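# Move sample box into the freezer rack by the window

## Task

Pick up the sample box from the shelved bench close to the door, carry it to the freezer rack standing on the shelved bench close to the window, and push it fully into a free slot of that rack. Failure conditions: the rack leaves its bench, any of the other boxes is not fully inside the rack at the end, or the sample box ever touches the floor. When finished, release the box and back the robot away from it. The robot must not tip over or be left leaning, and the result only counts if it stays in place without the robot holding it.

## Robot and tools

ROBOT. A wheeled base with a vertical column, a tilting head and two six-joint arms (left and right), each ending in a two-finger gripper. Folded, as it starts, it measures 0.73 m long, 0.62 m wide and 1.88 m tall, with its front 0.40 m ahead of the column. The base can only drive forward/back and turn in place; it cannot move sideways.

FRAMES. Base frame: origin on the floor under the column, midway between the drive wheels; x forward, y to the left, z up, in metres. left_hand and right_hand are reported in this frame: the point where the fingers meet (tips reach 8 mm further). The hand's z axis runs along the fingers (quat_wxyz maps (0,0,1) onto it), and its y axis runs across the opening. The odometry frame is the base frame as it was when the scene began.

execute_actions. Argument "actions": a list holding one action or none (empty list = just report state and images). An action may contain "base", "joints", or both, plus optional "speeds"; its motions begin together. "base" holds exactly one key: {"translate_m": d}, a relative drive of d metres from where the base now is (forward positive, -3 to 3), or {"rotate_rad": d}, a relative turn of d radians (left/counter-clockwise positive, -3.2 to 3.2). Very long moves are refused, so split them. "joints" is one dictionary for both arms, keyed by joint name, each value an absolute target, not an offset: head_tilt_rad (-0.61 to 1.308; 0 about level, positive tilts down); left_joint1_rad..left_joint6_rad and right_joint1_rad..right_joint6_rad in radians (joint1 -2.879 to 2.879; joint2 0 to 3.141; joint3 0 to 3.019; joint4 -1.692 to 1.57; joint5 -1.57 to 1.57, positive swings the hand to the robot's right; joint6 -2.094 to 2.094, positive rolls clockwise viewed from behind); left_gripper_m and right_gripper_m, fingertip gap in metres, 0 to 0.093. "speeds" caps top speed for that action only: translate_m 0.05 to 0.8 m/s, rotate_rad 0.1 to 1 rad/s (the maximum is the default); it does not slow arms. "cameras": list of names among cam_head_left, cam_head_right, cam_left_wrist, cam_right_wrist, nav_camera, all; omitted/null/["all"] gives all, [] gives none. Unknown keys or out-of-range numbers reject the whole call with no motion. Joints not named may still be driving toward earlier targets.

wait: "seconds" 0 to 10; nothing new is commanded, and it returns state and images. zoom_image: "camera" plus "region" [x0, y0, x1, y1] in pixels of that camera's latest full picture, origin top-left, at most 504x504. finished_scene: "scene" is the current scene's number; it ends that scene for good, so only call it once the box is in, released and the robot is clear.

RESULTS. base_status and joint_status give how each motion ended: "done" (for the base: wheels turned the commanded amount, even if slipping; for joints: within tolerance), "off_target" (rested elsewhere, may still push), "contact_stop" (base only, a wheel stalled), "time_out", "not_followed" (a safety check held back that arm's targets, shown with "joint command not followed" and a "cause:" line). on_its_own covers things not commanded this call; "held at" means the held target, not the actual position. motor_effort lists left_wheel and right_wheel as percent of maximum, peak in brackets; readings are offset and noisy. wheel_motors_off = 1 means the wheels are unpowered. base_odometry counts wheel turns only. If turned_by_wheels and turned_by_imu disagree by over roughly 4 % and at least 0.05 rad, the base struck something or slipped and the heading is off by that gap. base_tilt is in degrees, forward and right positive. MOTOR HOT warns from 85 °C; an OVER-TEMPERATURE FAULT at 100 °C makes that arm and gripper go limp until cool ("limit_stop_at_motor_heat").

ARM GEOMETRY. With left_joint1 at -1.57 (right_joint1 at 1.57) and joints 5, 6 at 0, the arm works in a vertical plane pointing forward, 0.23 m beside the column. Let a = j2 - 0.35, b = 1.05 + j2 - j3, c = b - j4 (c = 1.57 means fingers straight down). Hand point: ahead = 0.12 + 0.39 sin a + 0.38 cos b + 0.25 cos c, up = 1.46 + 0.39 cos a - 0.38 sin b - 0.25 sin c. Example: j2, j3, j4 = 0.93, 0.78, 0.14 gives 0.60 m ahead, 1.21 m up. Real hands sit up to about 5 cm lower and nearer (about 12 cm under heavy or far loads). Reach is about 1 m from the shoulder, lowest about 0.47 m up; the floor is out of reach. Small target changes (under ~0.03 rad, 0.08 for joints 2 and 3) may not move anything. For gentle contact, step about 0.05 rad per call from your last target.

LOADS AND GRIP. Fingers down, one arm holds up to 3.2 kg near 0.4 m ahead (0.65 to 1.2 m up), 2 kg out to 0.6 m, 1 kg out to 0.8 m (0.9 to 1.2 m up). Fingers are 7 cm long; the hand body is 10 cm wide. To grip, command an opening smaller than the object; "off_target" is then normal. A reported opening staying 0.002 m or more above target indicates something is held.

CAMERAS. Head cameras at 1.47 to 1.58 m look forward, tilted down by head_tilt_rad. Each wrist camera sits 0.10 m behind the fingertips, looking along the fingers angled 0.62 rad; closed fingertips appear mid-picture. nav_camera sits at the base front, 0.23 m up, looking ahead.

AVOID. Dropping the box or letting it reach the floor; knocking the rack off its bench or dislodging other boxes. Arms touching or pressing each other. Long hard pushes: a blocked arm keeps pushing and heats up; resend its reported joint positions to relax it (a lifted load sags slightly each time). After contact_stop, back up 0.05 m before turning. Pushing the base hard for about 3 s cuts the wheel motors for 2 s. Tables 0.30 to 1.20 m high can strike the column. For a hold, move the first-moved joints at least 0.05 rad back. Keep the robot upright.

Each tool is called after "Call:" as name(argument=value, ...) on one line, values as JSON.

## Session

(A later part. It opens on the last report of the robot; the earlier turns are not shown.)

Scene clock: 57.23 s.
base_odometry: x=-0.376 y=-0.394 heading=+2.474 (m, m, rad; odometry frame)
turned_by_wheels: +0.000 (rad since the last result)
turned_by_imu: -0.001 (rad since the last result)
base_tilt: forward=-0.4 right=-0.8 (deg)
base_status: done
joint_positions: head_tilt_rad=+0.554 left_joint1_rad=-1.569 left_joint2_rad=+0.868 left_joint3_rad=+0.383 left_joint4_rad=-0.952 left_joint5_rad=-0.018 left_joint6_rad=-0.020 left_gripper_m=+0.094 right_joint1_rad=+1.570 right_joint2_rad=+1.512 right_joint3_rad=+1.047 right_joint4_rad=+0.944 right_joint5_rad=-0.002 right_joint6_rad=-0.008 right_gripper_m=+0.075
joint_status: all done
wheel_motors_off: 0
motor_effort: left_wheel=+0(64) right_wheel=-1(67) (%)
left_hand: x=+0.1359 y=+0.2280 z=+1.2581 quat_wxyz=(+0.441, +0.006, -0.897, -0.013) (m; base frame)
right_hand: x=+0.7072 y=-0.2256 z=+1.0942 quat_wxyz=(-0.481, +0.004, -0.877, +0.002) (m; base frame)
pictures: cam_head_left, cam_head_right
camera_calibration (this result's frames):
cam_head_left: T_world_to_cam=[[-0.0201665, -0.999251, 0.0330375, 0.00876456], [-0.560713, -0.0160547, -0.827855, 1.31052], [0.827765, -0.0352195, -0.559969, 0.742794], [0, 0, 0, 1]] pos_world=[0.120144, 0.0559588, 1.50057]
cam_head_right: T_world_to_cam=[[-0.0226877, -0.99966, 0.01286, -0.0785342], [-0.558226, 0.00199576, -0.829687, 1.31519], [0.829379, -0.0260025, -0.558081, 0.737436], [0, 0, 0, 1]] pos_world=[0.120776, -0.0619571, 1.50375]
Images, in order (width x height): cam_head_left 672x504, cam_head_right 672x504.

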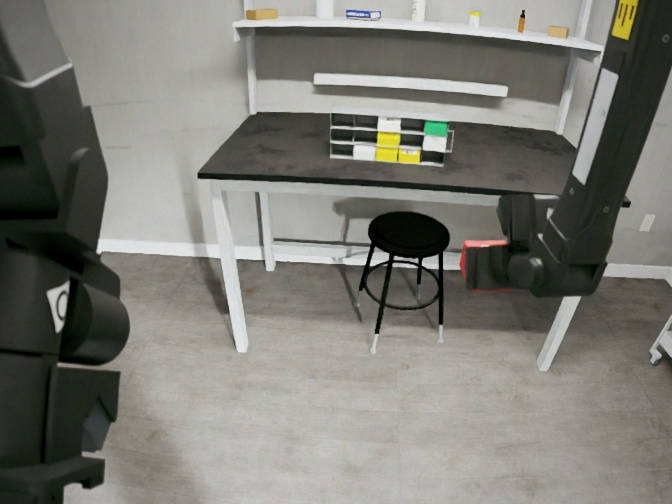

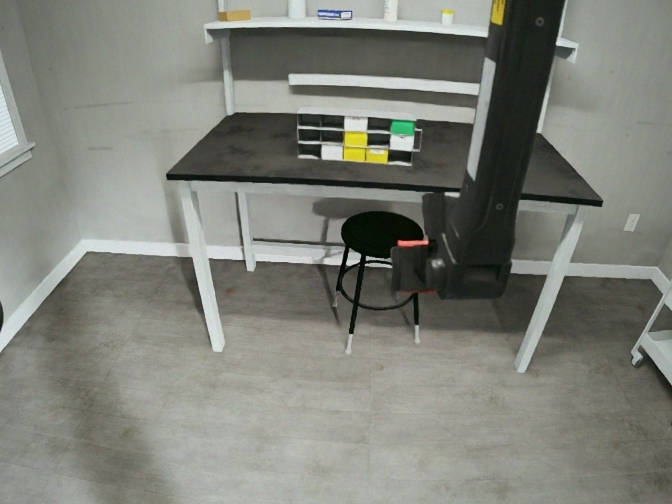

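Call:
execute_actions(actions=[{"base":{"rotate_rad":0.08}}], cameras=[])

Call:
execute_actions(actions=[{"base":{"translate_m":0.6}}], cameras=[])

Call:
execute_actions(actions=[{"base":{"rotate_rad":-0.17}}], cameras=["cam_head_left","cam_head_right","cam_right_wrist"])

Scene clock: 63.23 s.
base_odometry: x=-0.376 y=-0.393 heading=+2.551 (m, m, rad; odometry frame)
turned_by_wheels: +0.077 (rad since the last result)
turned_by_imu: +0.074 (rad since the last result)
base_tilt: forward=-0.3 right=-0.7 (deg)
base_status: done
joint_positions: head_tilt_rad=+0.554 left_joint1_rad=-1.569 left_joint2_rad=+0.868 left_joint3_rad=+0.383 left_joint4_rad=-0.952 left_joint5_rad=-0.018 left_joint6_rad=-0.020 left_gripper_m=+0.094 right_joint1_rad=+1.571 right_joint2_rad=+1.512 right_joint3_rad=+1.047 right_joint4_rad=+0.944 right_joint5_rad=-0.001 right_joint6_rad=-0.008 right_gripper_m=+0.075
joint_status: not commanded
wheel_motors_off: 0
motor_effort: left_wheel=-1(56) right_wheel=+2(58) (%)
left_hand: x=+0.1359 y=+0.2280 z=+1.2581 quat_wxyz=(+0.441, +0.006, -0.897, -0.013) (m; base frame)
right_hand: x=+0.7072 y=-0.2252 z=+1.0942 quat_wxyz=(-0.481, +0.004, -0.877, +0.001) (m; base frame)
pictures: none
No camera images: the call's "cameras" was empty. Leave "cameras" out to get every camera's image.

Scene clock: 65.93 s.
base_odometry: x=-0.874 y=-0.060 heading=+2.551 (m, m, rad; odometry frame)
turned_by_wheels: +0.000 (rad since the last result)
turned_by_imu: -0.002 (rad since the last result)
base_tilt: forward=-0.5 right=-0.7 (deg)
base_status: done
joint_positions: head_tilt_rad=+0.554 left_joint1_rad=-1.569 left_joint2_rad=+0.868 left_joint3_rad=+0.384 left_joint4_rad=-0.952 left_joint5_rad=-0.018 left_joint6_rad=-0.020 left_gripper_m=+0.094 right_joint1_rad=+1.571 right_joint2_rad=+1.510 right_joint3_rad=+1.048 right_joint4_rad=+0.944 right_joint5_rad=-0.001 right_joint6_rad=-0.008 right_gripper_m=+0.075
joint_status: not commanded
wheel_motors_off: 0
motor_effort: left_wheel=+0(70) right_wheel=+0(41) (%)
left_hand: x=+0.1365 y=+0.2280 z=+1.2579 quat_wxyz=(+0.441, +0.006, -0.898, -0.013) (m; base frame)
right_hand: x=+0.7086 y=-0.2252 z=+1.0954 quat_wxyz=(-0.482, +0.004, -0.876, +0.001) (m; base frame)
pictures: none
No camera images: the call's "cameras" was empty. Leave "cameras" out to get every camera's image.

Scene clock: 67.20 s.
base_odometry: x=-0.875 y=-0.059 heading=+2.384 (m, m, rad; odometry frame)
turned_by_wheels: -0.168 (rad since the last result)
turned_by_imu: -0.164 (rad since the last result)
base_tilt: forward=-0.4 right=-0.7 (deg)
base_status: done
joint_positions: head_tilt_rad=+0.554 left_joint1_rad=-1.569 left_joint2_rad=+0.868 left_joint3_rad=+0.384 left_joint4_rad=-0.952 left_joint5_rad=-0.018 left_joint6_rad=-0.020 left_gripper_m=+0.094 right_joint1_rad=+1.569 right_joint2_rad=+1.510 right_joint3_rad=+1.048 right_joint4_rad=+0.944 right_joint5_rad=-0.001 right_joint6_rad=-0.008 right_gripper_m=+0.075
joint_status: not commanded
wheel_motors_off: 0
motor_effort: left_wheel=+1(41) right_wheel=-2(67) (%)
left_hand: x=+0.1365 y=+0.2280 z=+1.2579 quat_wxyz=(+0.441, +0.006, -0.898, -0.013) (m; base frame)
right_hand: x=+0.7086 y=-0.2262 z=+1.0954 quat_wxyz=(-0.482, +0.004, -0.876, +0.002) (m; base frame)
pictures: cam_head_left, cam_head_right, cam_right_wrist
camera_calibration (this result's frames):
cam_head_left: T_world_to_cam=[[-0.0201615, -0.999251, 0.0330406, 0.00875958], [-0.560839, -0.0160547, -0.827769, 1.3104], [0.82768, -0.0352195, -0.560095, 0.742992], [0, 0, 0, 1]] pos_world=[0.120138, 0.0559588, 1.50056]
cam_head_right: T_world_to_cam=[[-0.0226858, -0.99966, 0.0128635, -0.0785396], [-0.558352, 0.00199576, -0.829602, 1.31506], [0.829294, -0.0260025, -0.558208, 0.737635], [0, 0, 0, 1]] pos_world=[0.12077, -0.0619571, 1.50374]
cam_right_wrist: T_world_to_cam=[[-0.00472313, -0.999961, 0.00742574, -0.22886], [-0.923255, 0.00150785, -0.384185, 1.0838], [0.384159, -0.00867041, -0.923226, 0.861048], [0, 0, 0, 1]] pos_world=[0.66876, -0.22302, 1.21302]
Images, in order (width x height): cam_head_left 672x504, cam_head_right 672x504, cam_right_wrist 504x504.

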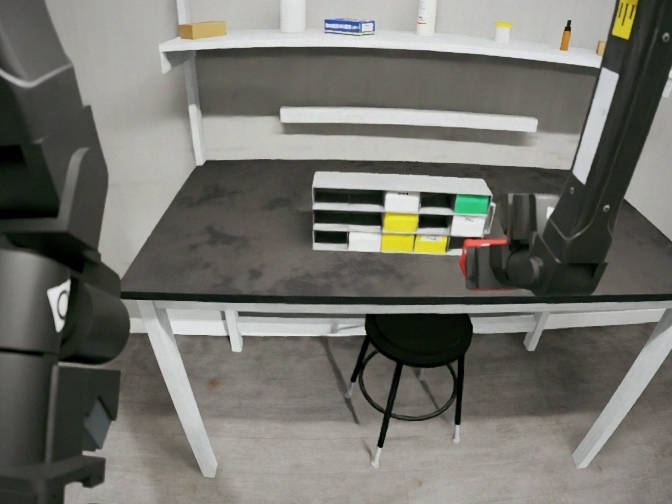

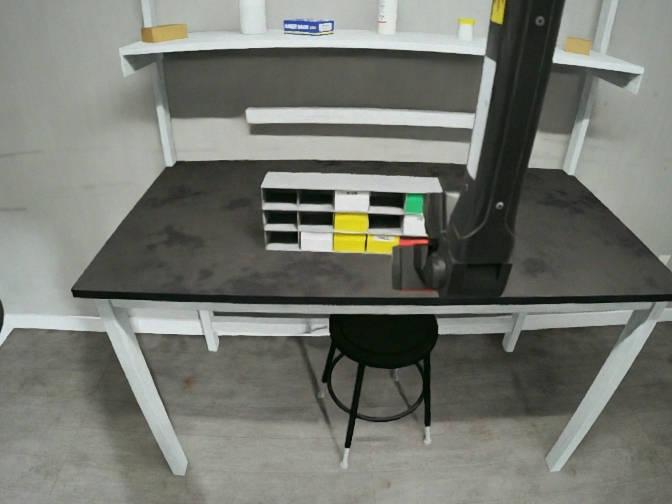

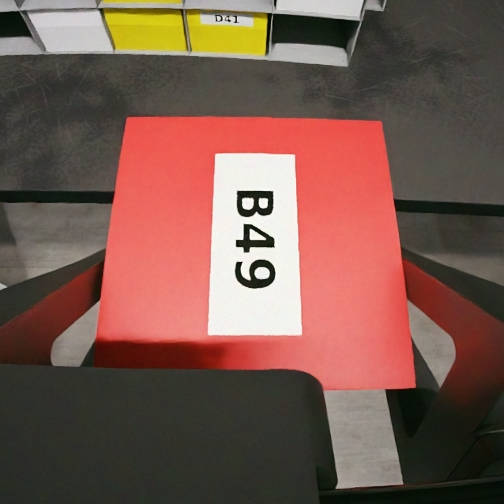

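Call:
execute_actions(actions=[{"base":{"translate_m":0.17}}], cameras=["cam_head_left","cam_head_right","cam_right_wrist"])

Scene clock: 72.73 s.
base_odometry: x=-0.998 y=+0.058 heading=+2.382 (m, m, rad; odometry frame)
turned_by_wheels: -0.002 (rad since the last result)
turned_by_imu: -0.002 (rad since the last result)
base_tilt: forward=-0.3 right=-0.5 (deg)
base_status: done
joint_positions: head_tilt_rad=+0.554 left_joint1_rad=-1.569 left_joint2_rad=+0.868 left_joint3_rad=+0.384 left_joint4_rad=-0.952 left_joint5_rad=-0.018 left_joint6_rad=-0.020 left_gripper_m=+0.094 right_joint1_rad=+1.569 right_joint2_rad=+1.508 right_joint3_rad=+1.049 right_joint4_rad=+0.944 right_joint5_rad=-0.001 right_joint6_rad=-0.008 right_gripper_m=+0.075
joint_status: not commanded
wheel_motors_off: 0
motor_effort: left_wheel=-1(48) right_wheel=+1(67) (%)
left_hand: x=+0.1365 y=+0.2280 z=+1.2579 quat_wxyz=(+0.441, +0.006, -0.898, -0.013) (m; base frame)
right_hand: x=+0.7093 y=-0.2262 z=+1.0964 quat_wxyz=(-0.483, +0.004, -0.876, +0.002) (m; base frame)
pictures: cam_head_left, cam_head_right, cam_right_wrist
camera_calibration (this result's frames):
cam_head_left: T_world_to_cam=[[-0.0201587, -0.999251, 0.0330423, 0.00875686], [-0.560908, -0.0160547, -0.827723, 1.31033], [0.827633, -0.0352195, -0.560164, 0.7431], [0, 0, 0, 1]] pos_world=[0.120134, 0.0559588, 1.50056]
cam_head_right: T_world_to_cam=[[-0.0226847, -0.99966, 0.0128654, -0.0785426], [-0.558421, 0.00199576, -0.829555, 1.31499], [0.829247, -0.0260025, -0.558277, 0.737743], [0, 0, 0, 1]] pos_world=[0.120767, -0.0619571, 1.50374]
cam_right_wrist: T_world_to_cam=[[-0.00473476, -0.999961, 0.00741818, -0.228847], [-0.92252, 0.00150495, -0.385945, 1.08627], [0.385919, -0.00867078, -0.922492, 0.859613], [0, 0, 0, 1]] pos_world=[0.669281, -0.223019, 1.21392]
Images, in order (width x height): cam_head_left 672x504, cam_head_right 672x504, cam_right_wrist 504x504.

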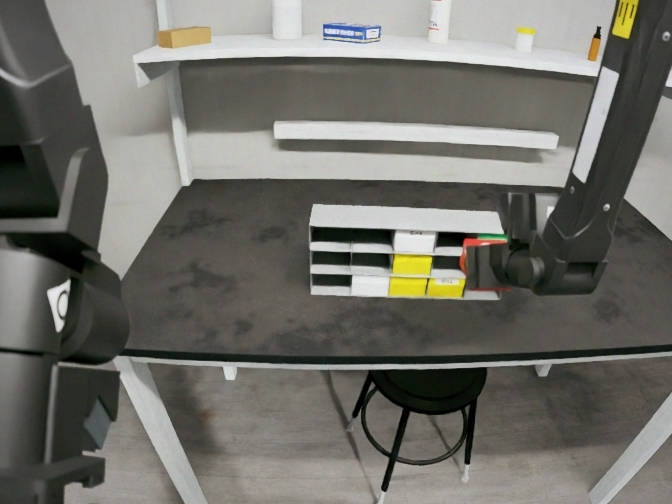

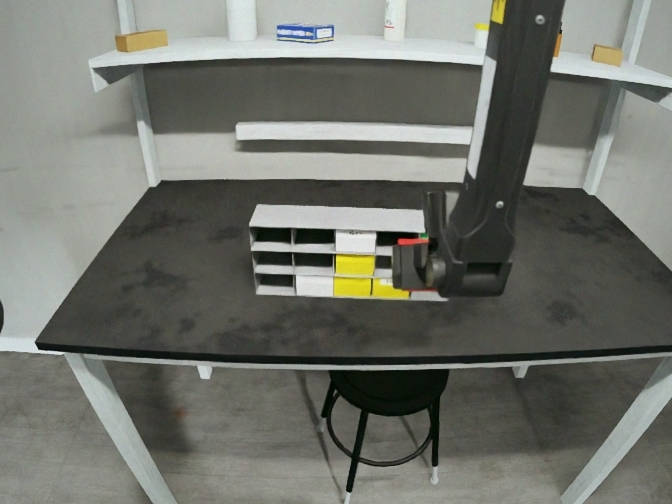

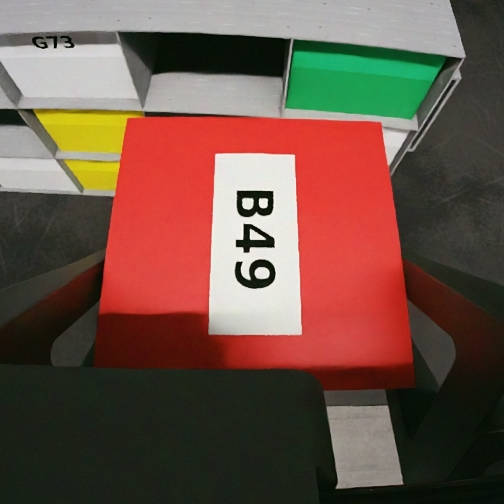

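Call:
execute_actions(actions=[{"joints":{"right_joint1_rad":1.64,"right_joint2_rad":1.62,"right_joint3_rad":1.17,"right_joint5_rad":0.06,"right_joint6_rad":-0.07}}], cameras=["cam_head_left","cam_right_wrist"])

Scene clock: 79.33 s.
base_odometry: x=-0.998 y=+0.058 heading=+2.382 (m, m, rad; odometry frame)
turned_by_wheels: +0.000 (rad since the last result)
turned_by_imu: +0.000 (rad since the last result)
base_tilt: forward=-0.3 right=-0.8 (deg)
base_status: not commanded
joint_positions: head_tilt_rad=+0.554 left_joint1_rad=-1.569 left_joint2_rad=+0.868 left_joint3_rad=+0.384 left_joint4_rad=-0.952 left_joint5_rad=-0.018 left_joint6_rad=-0.020 left_gripper_m=+0.094 right_joint1_rad=+1.648 right_joint2_rad=+1.630 right_joint3_rad=+1.165 right_joint4_rad=+0.944 right_joint5_rad=+0.057 right_joint6_rad=-0.060 right_gripper_m=+0.075
joint_status: all done
wheel_motors_off: 0
motor_effort: left_wheel=-2(2) right_wheel=+4(3) (%)
left_hand: x=+0.1365 y=+0.2280 z=+1.2579 quat_wxyz=(+0.441, +0.006, -0.898, -0.013) (m; base frame)
right_hand: x=+0.7218 y=-0.1836 z=+1.0526 quat_wxyz=(-0.480, +0.013, -0.877, +0.001) (m; base frame)
pictures: cam_head_left, cam_right_wrist
camera_calibration (this result's frames):
cam_head_left: T_world_to_cam=[[-0.0201587, -0.999251, 0.0330423, 0.00875686], [-0.560908, -0.0160547, -0.827723, 1.31033], [0.827633, -0.0352195, -0.560164, 0.7431], [0, 0, 0, 1]] pos_world=[0.120134, 0.0559588, 1.50056]
cam_right_wrist: T_world_to_cam=[[0.0128321, -0.999814, 0.0144032, -0.205871], [-0.924563, -0.0173497, -0.380634, 1.07326], [0.380813, -0.00843236, -0.924614, 0.820703], [0, 0, 0, 1]] pos_world=[0.682403, -0.180292, 1.17032]
Images, in order (width x height): cam_head_left 672x504, cam_right_wrist 504x504.

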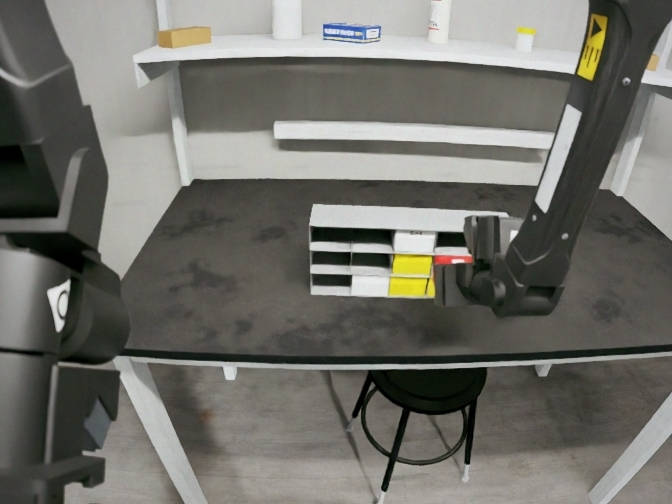

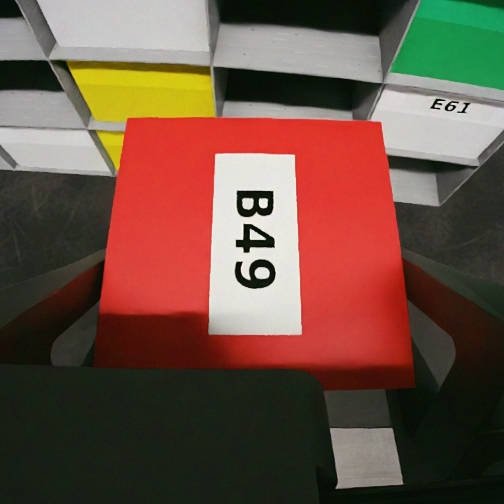

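Call:
execute_actions(actions=[{"base":{"rotate_rad":-0.075},"joints":{"right_joint1_rad":1.69,"right_joint5_rad":0.09,"right_joint6_rad":-0.12}}], cameras=["cam_right_wrist"])

Call:
execute_actions(actions=[{"base":{"translate_m":0.05}}], cameras=["cam_head_left","cam_right_wrist"])

Scene clock: 83.77 s.
base_odometry: x=-0.998 y=+0.058 heading=+2.310 (m, m, rad; odometry frame)
turned_by_wheels: -0.072 (rad since the last result)
turned_by_imu: -0.070 (rad since the last result)
base_tilt: forward=-0.4 right=-0.7 (deg)
base_status: done
joint_positions: head_tilt_rad=+0.554 left_joint1_rad=-1.569 left_joint2_rad=+0.868 left_joint3_rad=+0.384 left_joint4_rad=-0.952 left_joint5_rad=-0.018 left_joint6_rad=-0.020 left_gripper_m=+0.094 right_joint1_rad=+1.689 right_joint2_rad=+1.630 right_joint3_rad=+1.165 right_joint4_rad=+0.944 right_joint5_rad=+0.088 right_joint6_rad=-0.108 right_gripper_m=+0.075
joint_status: all done
wheel_motors_off: 0
motor_effort: left_wheel=+1(51) right_wheel=-1(63) (%)
left_hand: x=+0.1365 y=+0.2280 z=+1.2579 quat_wxyz=(+0.441, +0.006, -0.898, -0.013) (m; base frame)
right_hand: x=+0.7207 y=-0.1615 z=+1.0542 quat_wxyz=(-0.480, +0.028, -0.877, +0.006) (m; base frame)
pictures: cam_right_wrist
camera_calibration (this result's frames):
cam_right_wrist: T_world_to_cam=[[0.0337094, -0.998773, 0.0362757, -0.22173], [-0.924174, -0.0449684, -0.379315, 1.06708], [0.38048, -0.0207386, -0.924556, 0.82101], [0, 0, 0, 1]] pos_world=[0.681261, -0.156447, 1.17187]
Images, in order (width x height): cam_right_wrist 504x504.

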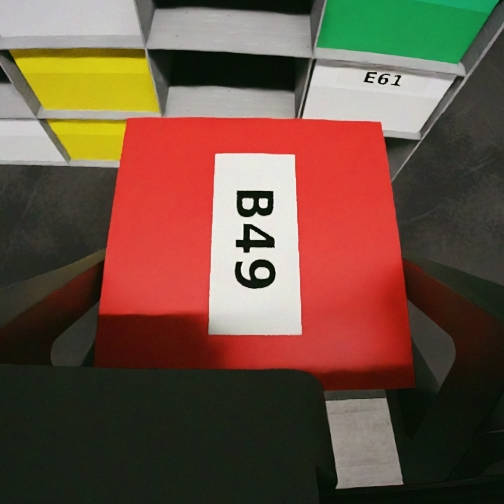

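Scene clock: 84.93 s.
base_odometry: x=-1.032 y=+0.095 heading=+2.308 (m, m, rad; odometry frame)
turned_by_wheels: -0.002 (rad since the last result)
turned_by_imu: -0.002 (rad since the last result)
base_tilt: forward=-0.3 right=-0.7 (deg)
base_status: done
joint_positions: head_tilt_rad=+0.554 left_joint1_rad=-1.569 left_joint2_rad=+0.868 left_joint3_rad=+0.385 left_joint4_rad=-0.952 left_joint5_rad=-0.018 left_joint6_rad=-0.020 left_gripper_m=+0.094 right_joint1_rad=+1.689 right_joint2_rad=+1.629 right_joint3_rad=+1.167 right_joint4_rad=+0.944 right_joint5_rad=+0.088 right_joint6_rad=-0.108 right_gripper_m=+0.075
joint_status: not commanded
wheel_motors_off: 0
motor_effort: left_wheel=-1(47) right_wheel=+2(67) (%)
left_hand: x=+0.1371 y=+0.2280 z=+1.2577 quat_wxyz=(+0.440, +0.006, -0.898, -0.013) (m; base frame)
right_hand: x=+0.7220 y=-0.1613 z=+1.0550 quat_wxyz=(-0.481, +0.028, -0.876, +0.006) (m; base frame)
pictures: cam_head_left, cam_right_wrist
camera_calibration (this result's frames):
cam_head_left: T_world_to_cam=[[-0.0201575, -0.999251, 0.033043, 0.00875569], [-0.560937, -0.0160547, -0.827703, 1.3103], [0.827613, -0.0352195, -0.560193, 0.743147], [0, 0, 0, 1]] pos_world=[0.120133, 0.0559588, 1.50055]
cam_right_wrist: T_world_to_cam=[[0.0332123, -0.998797, 0.0360819, -0.221053], [-0.923191, -0.0444894, -0.381757, 1.07054], [0.382903, -0.0206314, -0.923558, 0.818442], [0, 0, 0, 1]] pos_world=[0.682269, -0.156273, 1.17254]
Images, in order (width x height): cam_head_left 672x504, cam_right_wrist 504x504.

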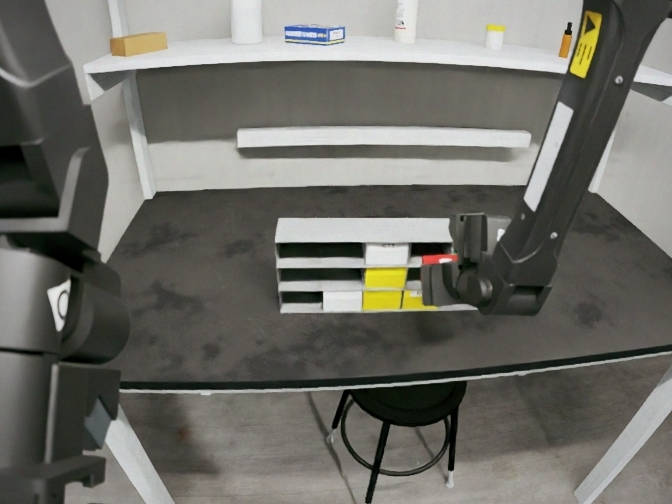

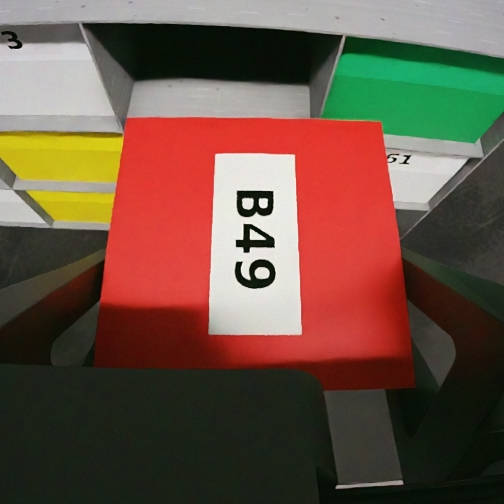

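Call:
execute_actions(actions=[{"joints":{"right_joint1_rad":1.72,"right_joint6_rad":-0.07,"right_joint2_rad":1.58,"right_joint3_rad":1.14}}], cameras=["cam_right_wrist"])

Scene clock: 89.33 s.
base_odometry: x=-1.032 y=+0.095 heading=+2.308 (m, m, rad; odometry frame)
turned_by_wheels: +0.000 (rad since the last result)
turned_by_imu: +0.000 (rad since the last result)
base_tilt: forward=-0.3 right=-0.7 (deg)
base_status: not commanded
joint_positions: head_tilt_rad=+0.554 left_joint1_rad=-1.569 left_joint2_rad=+0.868 left_joint3_rad=+0.385 left_joint4_rad=-0.952 left_joint5_rad=-0.018 left_joint6_rad=-0.020 left_gripper_m=+0.094 right_joint1_rad=+1.717 right_joint2_rad=+1.597 right_joint3_rad=+1.138 right_joint4_rad=+0.944 right_joint5_rad=+0.088 right_joint6_rad=-0.077 right_gripper_m=+0.075
joint_status: all done
wheel_motors_off: 0
motor_effort: left_wheel=-1(2) right_wheel=+3(4) (%)
left_hand: x=+0.1371 y=+0.2280 z=+1.2577 quat_wxyz=(+0.440, +0.006, -0.898, -0.013) (m; base frame)
right_hand: x=+0.7185 y=-0.1444 z=+1.0689 quat_wxyz=(-0.482, +0.014, -0.876, -0.016) (m; base frame)
pictures: cam_right_wrist
camera_calibration (this result's frames):
cam_right_wrist: T_world_to_cam=[[0.0300843, -0.999442, -0.014495, -0.148389], [-0.922773, -0.0221971, -0.384704, 1.07948], [0.384167, 0.0249491, -0.922926, 0.837995], [0, 0, 0, 1]] pos_world=[0.678653, -0.145252, 1.18654]
Images, in order (width x height): cam_right_wrist 504x504.

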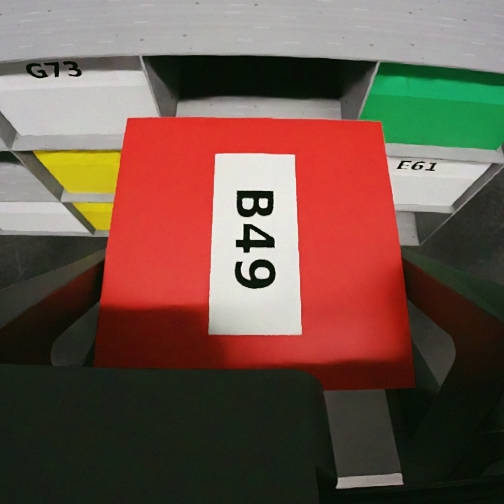

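Call:
execute_actions(actions=[{"base":{"translate_m":0.025},"speeds":{"translate_m":0.05}}], cameras=["cam_right_wrist"])

Scene clock: 92.53 s.
base_odometry: x=-1.049 y=+0.113 heading=+2.307 (m, m, rad; odometry frame)
turned_by_wheels: -0.001 (rad since the last result)
turned_by_imu: -0.001 (rad since the last result)
base_tilt: forward=-0.4 right=-0.7 (deg)
base_status: done
joint_positions: head_tilt_rad=+0.554 left_joint1_rad=-1.569 left_joint2_rad=+0.868 left_joint3_rad=+0.382 left_joint4_rad=-0.952 left_joint5_rad=-0.018 left_joint6_rad=-0.020 left_gripper_m=+0.094 right_joint1_rad=+1.717 right_joint2_rad=+1.595 right_joint3_rad=+1.136 right_joint4_rad=+0.944 right_joint5_rad=+0.088 right_joint6_rad=-0.077 right_gripper_m=+0.075
joint_status: not commanded
wheel_motors_off: 0
motor_effort: left_wheel=+0(39) right_wheel=+1(43) (%)
left_hand: x=+0.1353 y=+0.2280 z=+1.2583 quat_wxyz=(+0.442, +0.006, -0.897, -0.013) (m; base frame)
right_hand: x=+0.7190 y=-0.1443 z=+1.0703 quat_wxyz=(-0.483, +0.014, -0.876, -0.016) (m; base frame)
pictures: cam_right_wrist
camera_calibration (this result's frames):
cam_right_wrist: T_world_to_cam=[[0.0301046, -0.999436, -0.0148909, -0.147858], [-0.922191, -0.0220251, -0.386106, 1.08152], [0.38556, 0.0253558, -0.922334, 0.837487], [0, 0, 0, 1]] pos_world=[0.678922, -0.145189, 1.18782]
Images, in order (width x height): cam_right_wrist 504x504.

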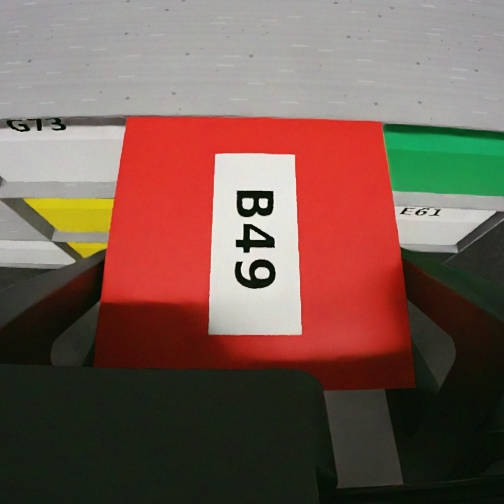

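Call:
execute_actions(actions=[{"base":{"translate_m":0.012},"speeds":{"translate_m":0.05}}], cameras=["cam_right_wrist"])

Scene clock: 95.17 s.
base_odometry: x=-1.057 y=+0.122 heading=+2.306 (m, m, rad; odometry frame)
turned_by_wheels: -0.001 (rad since the last result)
turned_by_imu: -0.001 (rad since the last result)
base_tilt: forward=-0.4 right=-0.7 (deg)
base_status: done
joint_positions: head_tilt_rad=+0.554 left_joint1_rad=-1.569 left_joint2_rad=+0.868 left_joint3_rad=+0.381 left_joint4_rad=-0.952 left_joint5_rad=-0.018 left_joint6_rad=-0.020 left_gripper_m=+0.094 right_joint1_rad=+1.717 right_joint2_rad=+1.595 right_joint3_rad=+1.125 right_joint4_rad=+0.941 right_joint5_rad=+0.090 right_joint6_rad=-0.077 right_gripper_m=+0.075
joint_status: not commanded
wheel_motors_off: 0
motor_effort: left_wheel=+0(38) right_wheel=+1(36) (%)
left_hand: x=+0.1349 y=+0.2280 z=+1.2584 quat_wxyz=(+0.442, +0.006, -0.897, -0.013) (m; base frame)
right_hand: x=+0.7124 y=-0.1446 z=+1.0666 quat_wxyz=(-0.476, +0.014, -0.879, -0.016) (m; base frame)
pictures: cam_right_wrist
camera_calibration (this result's frames):
cam_right_wrist: T_world_to_cam=[[0.0302877, -0.999447, -0.0137485, -0.149346], [-0.927809, -0.0229947, -0.372346, 1.06327], [0.371824, 0.0240335, -0.927992, 0.852277], [0, 0, 0, 1]] pos_world=[0.674141, -0.145297, 1.18476]
Images, in order (width x height): cam_right_wrist 504x504.

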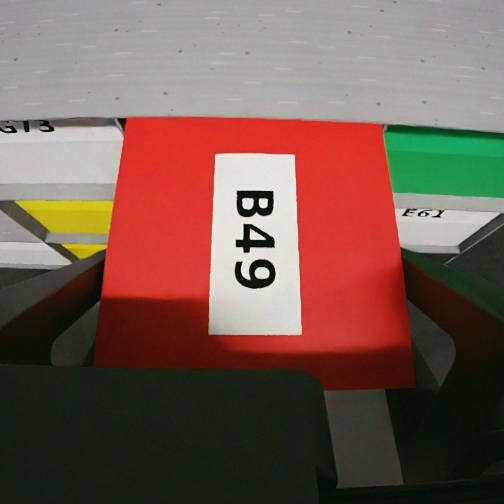

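Hitting the roof edge; back off and lower slightly.

Call:
execute_actions(actions=[{"base":{"translate_m":-0.025},"joints":{"right_joint2_rad":1.615,"right_joint3_rad":1.17}}], cameras=["cam_right_wrist"])

Scene clock: 97.93 s.
base_odometry: x=-1.040 y=+0.103 heading=+2.309 (m, m, rad; odometry frame)
turned_by_wheels: +0.003 (rad since the last result)
turned_by_imu: +0.003 (rad since the last result)
base_tilt: forward=-0.3 right=-0.8 (deg)
base_status: done
joint_positions: head_tilt_rad=+0.555 left_joint1_rad=-1.569 left_joint2_rad=+0.867 left_joint3_rad=+0.380 left_joint4_rad=-0.952 left_joint5_rad=-0.018 left_joint6_rad=-0.020 left_gripper_m=+0.094 right_joint1_rad=+1.718 right_joint2_rad=+1.613 right_joint3_rad=+1.161 right_joint4_rad=+0.941 right_joint5_rad=+0.090 right_joint6_rad=-0.077 right_gripper_m=+0.075
joint_status: all done
wheel_motors_off: 0
motor_effort: left_wheel=+2(63) right_wheel=-1(53) (%)
left_hand: x=+0.1342 y=+0.2280 z=+1.2587 quat_wxyz=(+0.442, +0.006, -0.897, -0.013) (m; base frame)
right_hand: x=+0.7238 y=-0.1430 z=+1.0645 quat_wxyz=(-0.484, +0.013, -0.875, -0.016) (m; base frame)
pictures: cam_right_wrist
camera_calibration (this result's frames):
cam_right_wrist: T_world_to_cam=[[0.028612, -0.999475, -0.0152145, -0.145331], [-0.920954, -0.0204406, -0.389134, 1.08639], [0.388619, 0.0251458, -0.921055, 0.826687], [0, 0, 0, 1]] pos_world=[0.683406, -0.143836, 1.18196]
Images, in order (width x height): cam_right_wrist 504x504.

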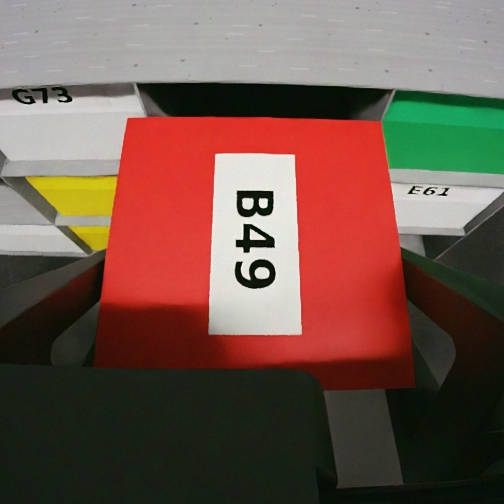

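Call:
execute_actions(actions=[{"joints":{"right_joint5_rad":0.125,"right_joint4_rad":0.915}}], cameras=["cam_right_wrist"])

Call:
execute_actions(actions=[{"base":{"translate_m":0.022},"speeds":{"translate_m":0.05}}], cameras=["cam_right_wrist"])

Scene clock: 102.97 s.
base_odometry: x=-1.040 y=+0.103 heading=+2.309 (m, m, rad; odometry frame)
turned_by_wheels: +0.000 (rad since the last result)
turned_by_imu: +0.000 (rad since the last result)
base_tilt: forward=-0.4 right=-0.7 (deg)
base_status: not commanded
joint_positions: head_tilt_rad=+0.555 left_joint1_rad=-1.569 left_joint2_rad=+0.867 left_joint3_rad=+0.380 left_joint4_rad=-0.952 left_joint5_rad=-0.018 left_joint6_rad=-0.020 left_gripper_m=+0.094 right_joint1_rad=+1.718 right_joint2_rad=+1.613 right_joint3_rad=+1.161 right_joint4_rad=+0.917 right_joint5_rad=+0.122 right_joint6_rad=-0.077 right_gripper_m=+0.075
joint_status: all done
wheel_motors_off: 0
motor_effort: left_wheel=+3(3) right_wheel=-2(1) (%)
left_hand: x=+0.1342 y=+0.2280 z=+1.2587 quat_wxyz=(+0.442, +0.006, -0.897, -0.013) (m; base frame)
right_hand: x=+0.7206 y=-0.1481 z=+1.0592 quat_wxyz=(-0.473, +0.007, -0.881, -0.002) (m; base frame)
pictures: cam_right_wrist
camera_calibration (this result's frames):
cam_right_wrist: T_world_to_cam=[[0.00436587, -0.999984, 0.0037072, -0.153125], [-0.931052, -0.0054175, -0.364847, 1.06497], [0.364861, -0.00185872, -0.93106, 0.846911], [0, 0, 0, 1]] pos_world=[0.683203, -0.145779, 1.17764]
Images, in order (width x height): cam_right_wrist 504x504.

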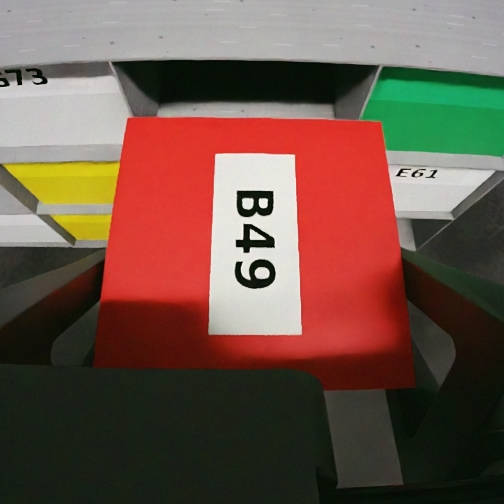

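Scene clock: 104.20 s.
base_odometry: x=-1.055 y=+0.120 heading=+2.307 (m, m, rad; odometry frame)
turned_by_wheels: -0.002 (rad since the last result)
turned_by_imu: -0.002 (rad since the last result)
base_tilt: forward=-0.6 right=-0.6 (deg)
base_status: done
joint_positions: head_tilt_rad=+0.555 left_joint1_rad=-1.569 left_joint2_rad=+0.867 left_joint3_rad=+0.381 left_joint4_rad=-0.952 left_joint5_rad=-0.018 left_joint6_rad=-0.020 left_gripper_m=+0.094 right_joint1_rad=+1.718 right_joint2_rad=+1.619 right_joint3_rad=+1.155 right_joint4_rad=+0.913 right_joint5_rad=+0.127 right_joint6_rad=-0.076 right_gripper_m=+0.075
joint_status: not commanded
wheel_motors_off: 0
motor_effort: left_wheel=-1(38) right_wheel=+1(39) (%)
left_hand: x=+0.1350 y=+0.2280 z=+1.2584 quat_wxyz=(+0.442, +0.006, -0.897, -0.013) (m; base frame)
right_hand: x=+0.7148 y=-0.1484 z=+1.0538 quat_wxyz=(-0.466, +0.007, -0.885, +0.000) (m; base frame)
pictures: cam_right_wrist
camera_calibration (this result's frames):
cam_right_wrist: T_world_to_cam=[[0.00252853, -0.999975, 0.0066589, -0.15514], [-0.936435, -0.00470394, -0.35081, 1.04677], [0.350833, -0.00534859, -0.936423, 0.859139], [0, 0, 0, 1]] pos_world=[0.679206, -0.145617, 1.17277]
Images, in order (width x height): cam_right_wrist 504x504.

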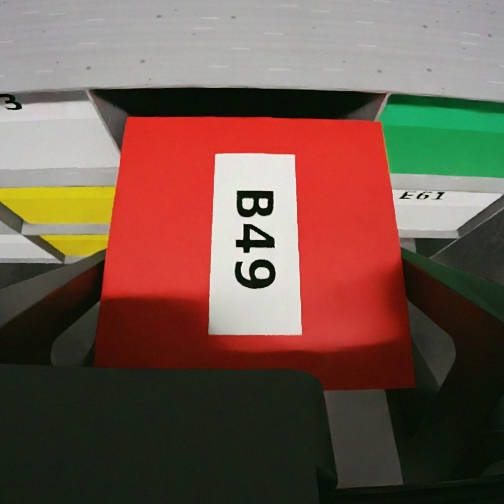

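Call:
execute_actions(actions=[{"base":{"translate_m":-0.015},"joints":{"right_joint4_rad":0.945,"right_joint5_rad":0.105}}], cameras=["cam_right_wrist"])

Call:
execute_actions(actions=[{"base":{"translate_m":0.018},"speeds":{"translate_m":0.05}}], cameras=["cam_right_wrist"])

Scene clock: 107.33 s.
base_odometry: x=-1.045 y=+0.109 heading=+2.309 (m, m, rad; odometry frame)
turned_by_wheels: +0.002 (rad since the last result)
turned_by_imu: +0.002 (rad since the last result)
base_tilt: forward=-0.4 right=-0.7 (deg)
base_status: done
joint_positions: head_tilt_rad=+0.555 left_joint1_rad=-1.569 left_joint2_rad=+0.867 left_joint3_rad=+0.380 left_joint4_rad=-0.952 left_joint5_rad=-0.018 left_joint6_rad=-0.020 left_gripper_m=+0.094 right_joint1_rad=+1.718 right_joint2_rad=+1.619 right_joint3_rad=+1.157 right_joint4_rad=+0.926 right_joint5_rad=+0.108 right_joint6_rad=-0.076 right_gripper_m=+0.075
joint_status: all done
wheel_motors_off: 0
motor_effort: left_wheel=+2(53) right_wheel=-2(34) (%)
left_hand: x=+0.1343 y=+0.2280 z=+1.2587 quat_wxyz=(+0.442, +0.006, -0.897, -0.013) (m; base frame)
right_hand: x=+0.7174 y=-0.1453 z=+1.0565 quat_wxyz=(-0.473, +0.010, -0.881, -0.008) (m; base frame)
pictures: cam_right_wrist
camera_calibration (this result's frames):
cam_right_wrist: T_world_to_cam=[[0.0162142, -0.999858, -0.0046631, -0.149935], [-0.931017, -0.0133968, -0.36473, 1.05975], [0.364616, 0.0102552, -0.931102, 0.847556], [0, 0, 0, 1]] pos_world=[0.680046, -0.144408, 1.17499]
Images, in order (width x height): cam_right_wrist 504x504.

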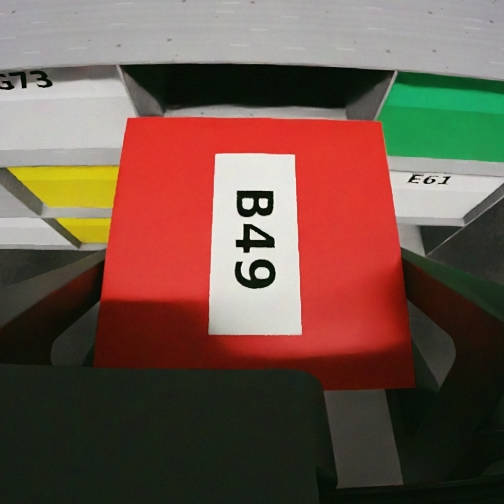

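Scene clock: 108.40 s.
base_odometry: x=-1.057 y=+0.122 heading=+2.308 (m, m, rad; odometry frame)
turned_by_wheels: -0.001 (rad since the last result)
turned_by_imu: -0.002 (rad since the last result)
base_tilt: forward=-0.4 right=-0.8 (deg)
base_status: done
joint_positions: head_tilt_rad=+0.555 left_joint1_rad=-1.569 left_joint2_rad=+0.867 left_joint3_rad=+0.382 left_joint4_rad=-0.952 left_joint5_rad=-0.018 left_joint6_rad=-0.020 left_gripper_m=+0.094 right_joint1_rad=+1.718 right_joint2_rad=+1.624 right_joint3_rad=+1.151 right_joint4_rad=+0.926 right_joint5_rad=+0.108 right_joint6_rad=-0.076 right_gripper_m=+0.075
joint_status: not commanded
wheel_motors_off: 0
motor_effort: left_wheel=-1(41) right_wheel=+2(38) (%)
left_hand: x=+0.1353 y=+0.2280 z=+1.2584 quat_wxyz=(+0.441, +0.006, -0.897, -0.013) (m; base frame)
right_hand: x=+0.7123 y=-0.1452 z=+1.0526 quat_wxyz=(-0.468, +0.011, -0.884, -0.008) (m; base frame)
pictures: cam_right_wrist
camera_calibration (this result's frames):
cam_right_wrist: T_world_to_cam=[[0.0173142, -0.999841, -0.00437143, -0.150829], [-0.934805, -0.0146365, -0.354859, 1.04573], [0.354738, 0.0102305, -0.93491, 0.856774], [0, 0, 0, 1]] pos_world=[0.676237, -0.144264, 1.17143]
Images, in order (width x height): cam_right_wrist 504x504.

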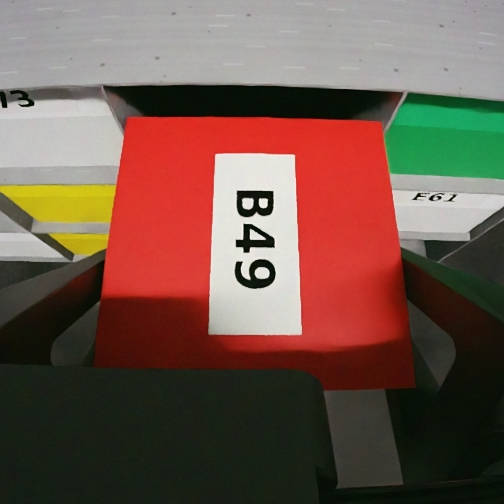

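Centred, still low. Raise.

Call:
execute_actions(actions=[{"base":{"translate_m":-0.015},"joints":{"right_joint3_rad":1.195}}], cameras=["cam_right_wrist"])

Call:
execute_actions(actions=[{"base":{"translate_m":0.018},"speeds":{"translate_m":0.05}}], cameras=["cam_right_wrist"])

Scene clock: 112.60 s.
base_odometry: x=-1.047 y=+0.111 heading=+2.310 (m, m, rad; odometry frame)
turned_by_wheels: +0.002 (rad since the last result)
turned_by_imu: +0.002 (rad since the last result)
base_tilt: forward=-0.3 right=-0.7 (deg)
base_status: done
joint_positions: head_tilt_rad=+0.555 left_joint1_rad=-1.569 left_joint2_rad=+0.867 left_joint3_rad=+0.380 left_joint4_rad=-0.952 left_joint5_rad=-0.018 left_joint6_rad=-0.020 left_gripper_m=+0.094 right_joint1_rad=+1.718 right_joint2_rad=+1.623 right_joint3_rad=+1.176 right_joint4_rad=+0.926 right_joint5_rad=+0.108 right_joint6_rad=-0.076 right_gripper_m=+0.075
joint_status: all done
wheel_motors_off: 0
motor_effort: left_wheel=+3(49) right_wheel=-2(32) (%)
left_hand: x=+0.1346 y=+0.2280 z=+1.2586 quat_wxyz=(+0.442, +0.006, -0.897, -0.013) (m; base frame)
right_hand: x=+0.7257 y=-0.1450 z=+1.0587 quat_wxyz=(-0.479, +0.009, -0.878, -0.008) (m; base frame)
pictures: cam_right_wrist
camera_calibration (this result's frames):
cam_right_wrist: T_world_to_cam=[[0.0141416, -0.999883, -0.00587548, -0.146938], [-0.925436, -0.010863, -0.378749, 1.0794], [0.378641, 0.0107935, -0.925481, 0.830492], [0, 0, 0, 1]] pos_world=[0.686533, -0.144159, 1.17656]
Images, in order (width x height): cam_right_wrist 504x504.

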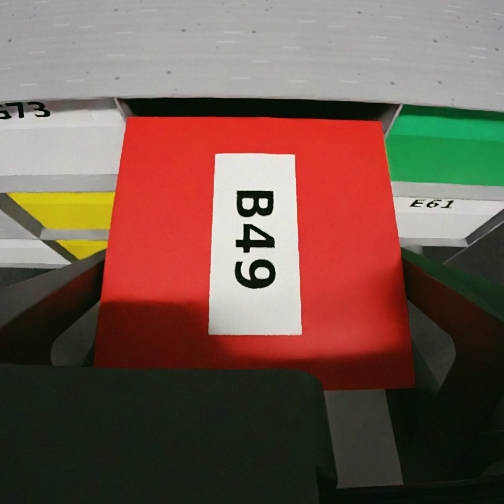

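Scene clock: 113.87 s.
base_odometry: x=-1.059 y=+0.124 heading=+2.308 (m, m, rad; odometry frame)
turned_by_wheels: -0.002 (rad since the last result)
turned_by_imu: -0.002 (rad since the last result)
base_tilt: forward=-0.4 right=-0.8 (deg)
base_status: done
joint_positions: head_tilt_rad=+0.555 left_joint1_rad=-1.569 left_joint2_rad=+0.867 left_joint3_rad=+0.382 left_joint4_rad=-0.952 left_joint5_rad=-0.018 left_joint6_rad=-0.020 left_gripper_m=+0.094 right_joint1_rad=+1.718 right_joint2_rad=+1.629 right_joint3_rad=+1.167 right_joint4_rad=+0.926 right_joint5_rad=+0.108 right_joint6_rad=-0.076 right_gripper_m=+0.075
joint_status: not commanded
wheel_motors_off: 0
motor_effort: left_wheel=-1(42) right_wheel=+2(34) (%)
left_hand: x=+0.1354 y=+0.2280 z=+1.2584 quat_wxyz=(+0.441, +0.006, -0.897, -0.013) (m; base frame)
right_hand: x=+0.7185 y=-0.1447 z=+1.0529 quat_wxyz=(-0.473, +0.010, -0.881, -0.008) (m; base frame)
pictures: cam_right_wrist
camera_calibration (this result's frames):
cam_right_wrist: T_world_to_cam=[[0.01632, -0.999853, -0.00519156, -0.148877], [-0.93101, -0.0133024, -0.364752, 1.05948], [0.364629, 0.0107861, -0.93109, 0.843845], [0, 0, 0, 1]] pos_world=[0.681125, -0.143863, 1.17137]
Images, in order (width x height): cam_right_wrist 504x504.

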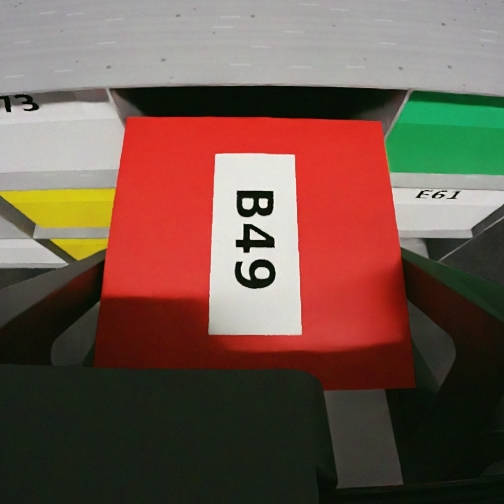

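Call:
execute_actions(actions=[{"base":{"translate_m":-0.025},"joints":{"right_joint2_rad":1.595,"right_joint3_rad":1.17}}], cameras=["cam_right_wrist"])

Scene clock: 116.33 s.
base_odometry: x=-1.042 y=+0.106 heading=+2.311 (m, m, rad; odometry frame)
turned_by_wheels: +0.003 (rad since the last result)
turned_by_imu: +0.003 (rad since the last result)
base_tilt: forward=-0.3 right=-0.6 (deg)
base_status: done
joint_positions: head_tilt_rad=+0.555 left_joint1_rad=-1.569 left_joint2_rad=+0.866 left_joint3_rad=+0.380 left_joint4_rad=-0.952 left_joint5_rad=-0.018 left_joint6_rad=-0.020 left_gripper_m=+0.094 right_joint1_rad=+1.718 right_joint2_rad=+1.611 right_joint3_rad=+1.165 right_joint4_rad=+0.926 right_joint5_rad=+0.107 right_joint6_rad=-0.076 right_gripper_m=+0.075
joint_status: all done
wheel_motors_off: 0
motor_effort: left_wheel=+2(60) right_wheel=-2(44) (%)
left_hand: x=+0.1347 y=+0.2280 z=+1.2587 quat_wxyz=(+0.441, +0.006, -0.897, -0.013) (m; base frame)
right_hand: x=+0.7245 y=-0.1455 z=+1.0632 quat_wxyz=(-0.479, +0.009, -0.877, -0.009) (m; base frame)
pictures: cam_right_wrist
camera_calibration (this result's frames):
cam_right_wrist: T_world_to_cam=[[0.0147353, -0.999872, -0.00630969, -0.147401], [-0.925266, -0.0112432, -0.379151, 1.08029], [0.379032, 0.0114251, -0.925313, 0.834774], [0, 0, 0, 1]] pos_world=[0.685318, -0.144774, 1.18109]
Images, in order (width x height): cam_right_wrist 504x504.

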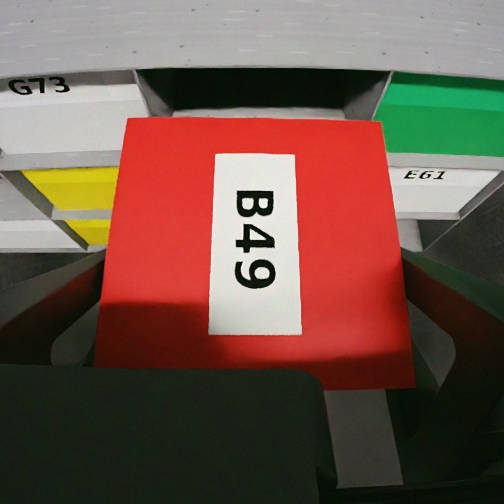

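Call:
execute_actions(actions=[{"base":{"translate_m":0.028},"speeds":{"translate_m":0.05}}], cameras=["cam_right_wrist"])

Scene clock: 119.03 s.
base_odometry: x=-1.061 y=+0.126 heading=+2.309 (m, m, rad; odometry frame)
turned_by_wheels: -0.002 (rad since the last result)
turned_by_imu: -0.002 (rad since the last result)
base_tilt: forward=-0.4 right=-0.7 (deg)
base_status: done
joint_positions: head_tilt_rad=+0.555 left_joint1_rad=-1.569 left_joint2_rad=+0.866 left_joint3_rad=+0.382 left_joint4_rad=-0.952 left_joint5_rad=-0.018 left_joint6_rad=-0.020 left_gripper_m=+0.094 right_joint1_rad=+1.718 right_joint2_rad=+1.609 right_joint3_rad=+1.165 right_joint4_rad=+0.926 right_joint5_rad=+0.107 right_joint6_rad=-0.076 right_gripper_m=+0.075
joint_status: not commanded
wheel_motors_off: 0
motor_effort: left_wheel=-1(41) right_wheel=+2(37) (%)
left_hand: x=+0.1357 y=+0.2280 z=+1.2583 quat_wxyz=(+0.441, +0.006, -0.898, -0.013) (m; base frame)
right_hand: x=+0.7257 y=-0.1456 z=+1.0646 quat_wxyz=(-0.481, +0.009, -0.877, -0.009) (m; base frame)
pictures: cam_right_wrist
camera_calibration (this result's frames):
cam_right_wrist: T_world_to_cam=[[0.0144121, -0.999875, -0.00646756, -0.147093], [-0.924265, -0.0108539, -0.381596, 1.08378], [0.381478, 0.0114773, -0.924307, 0.832727], [0, 0, 0, 1]] pos_world=[0.686157, -0.144869, 1.18231]
Images, in order (width x height): cam_right_wrist 504x504.

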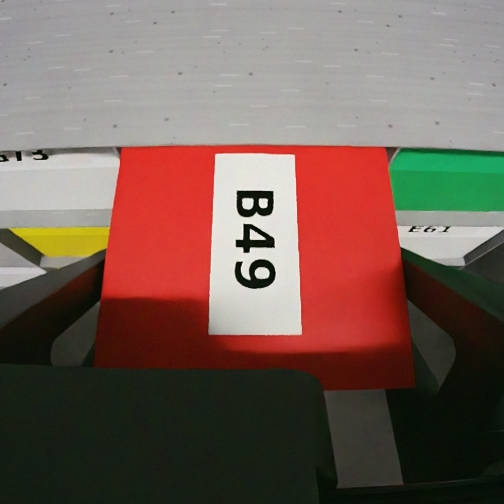

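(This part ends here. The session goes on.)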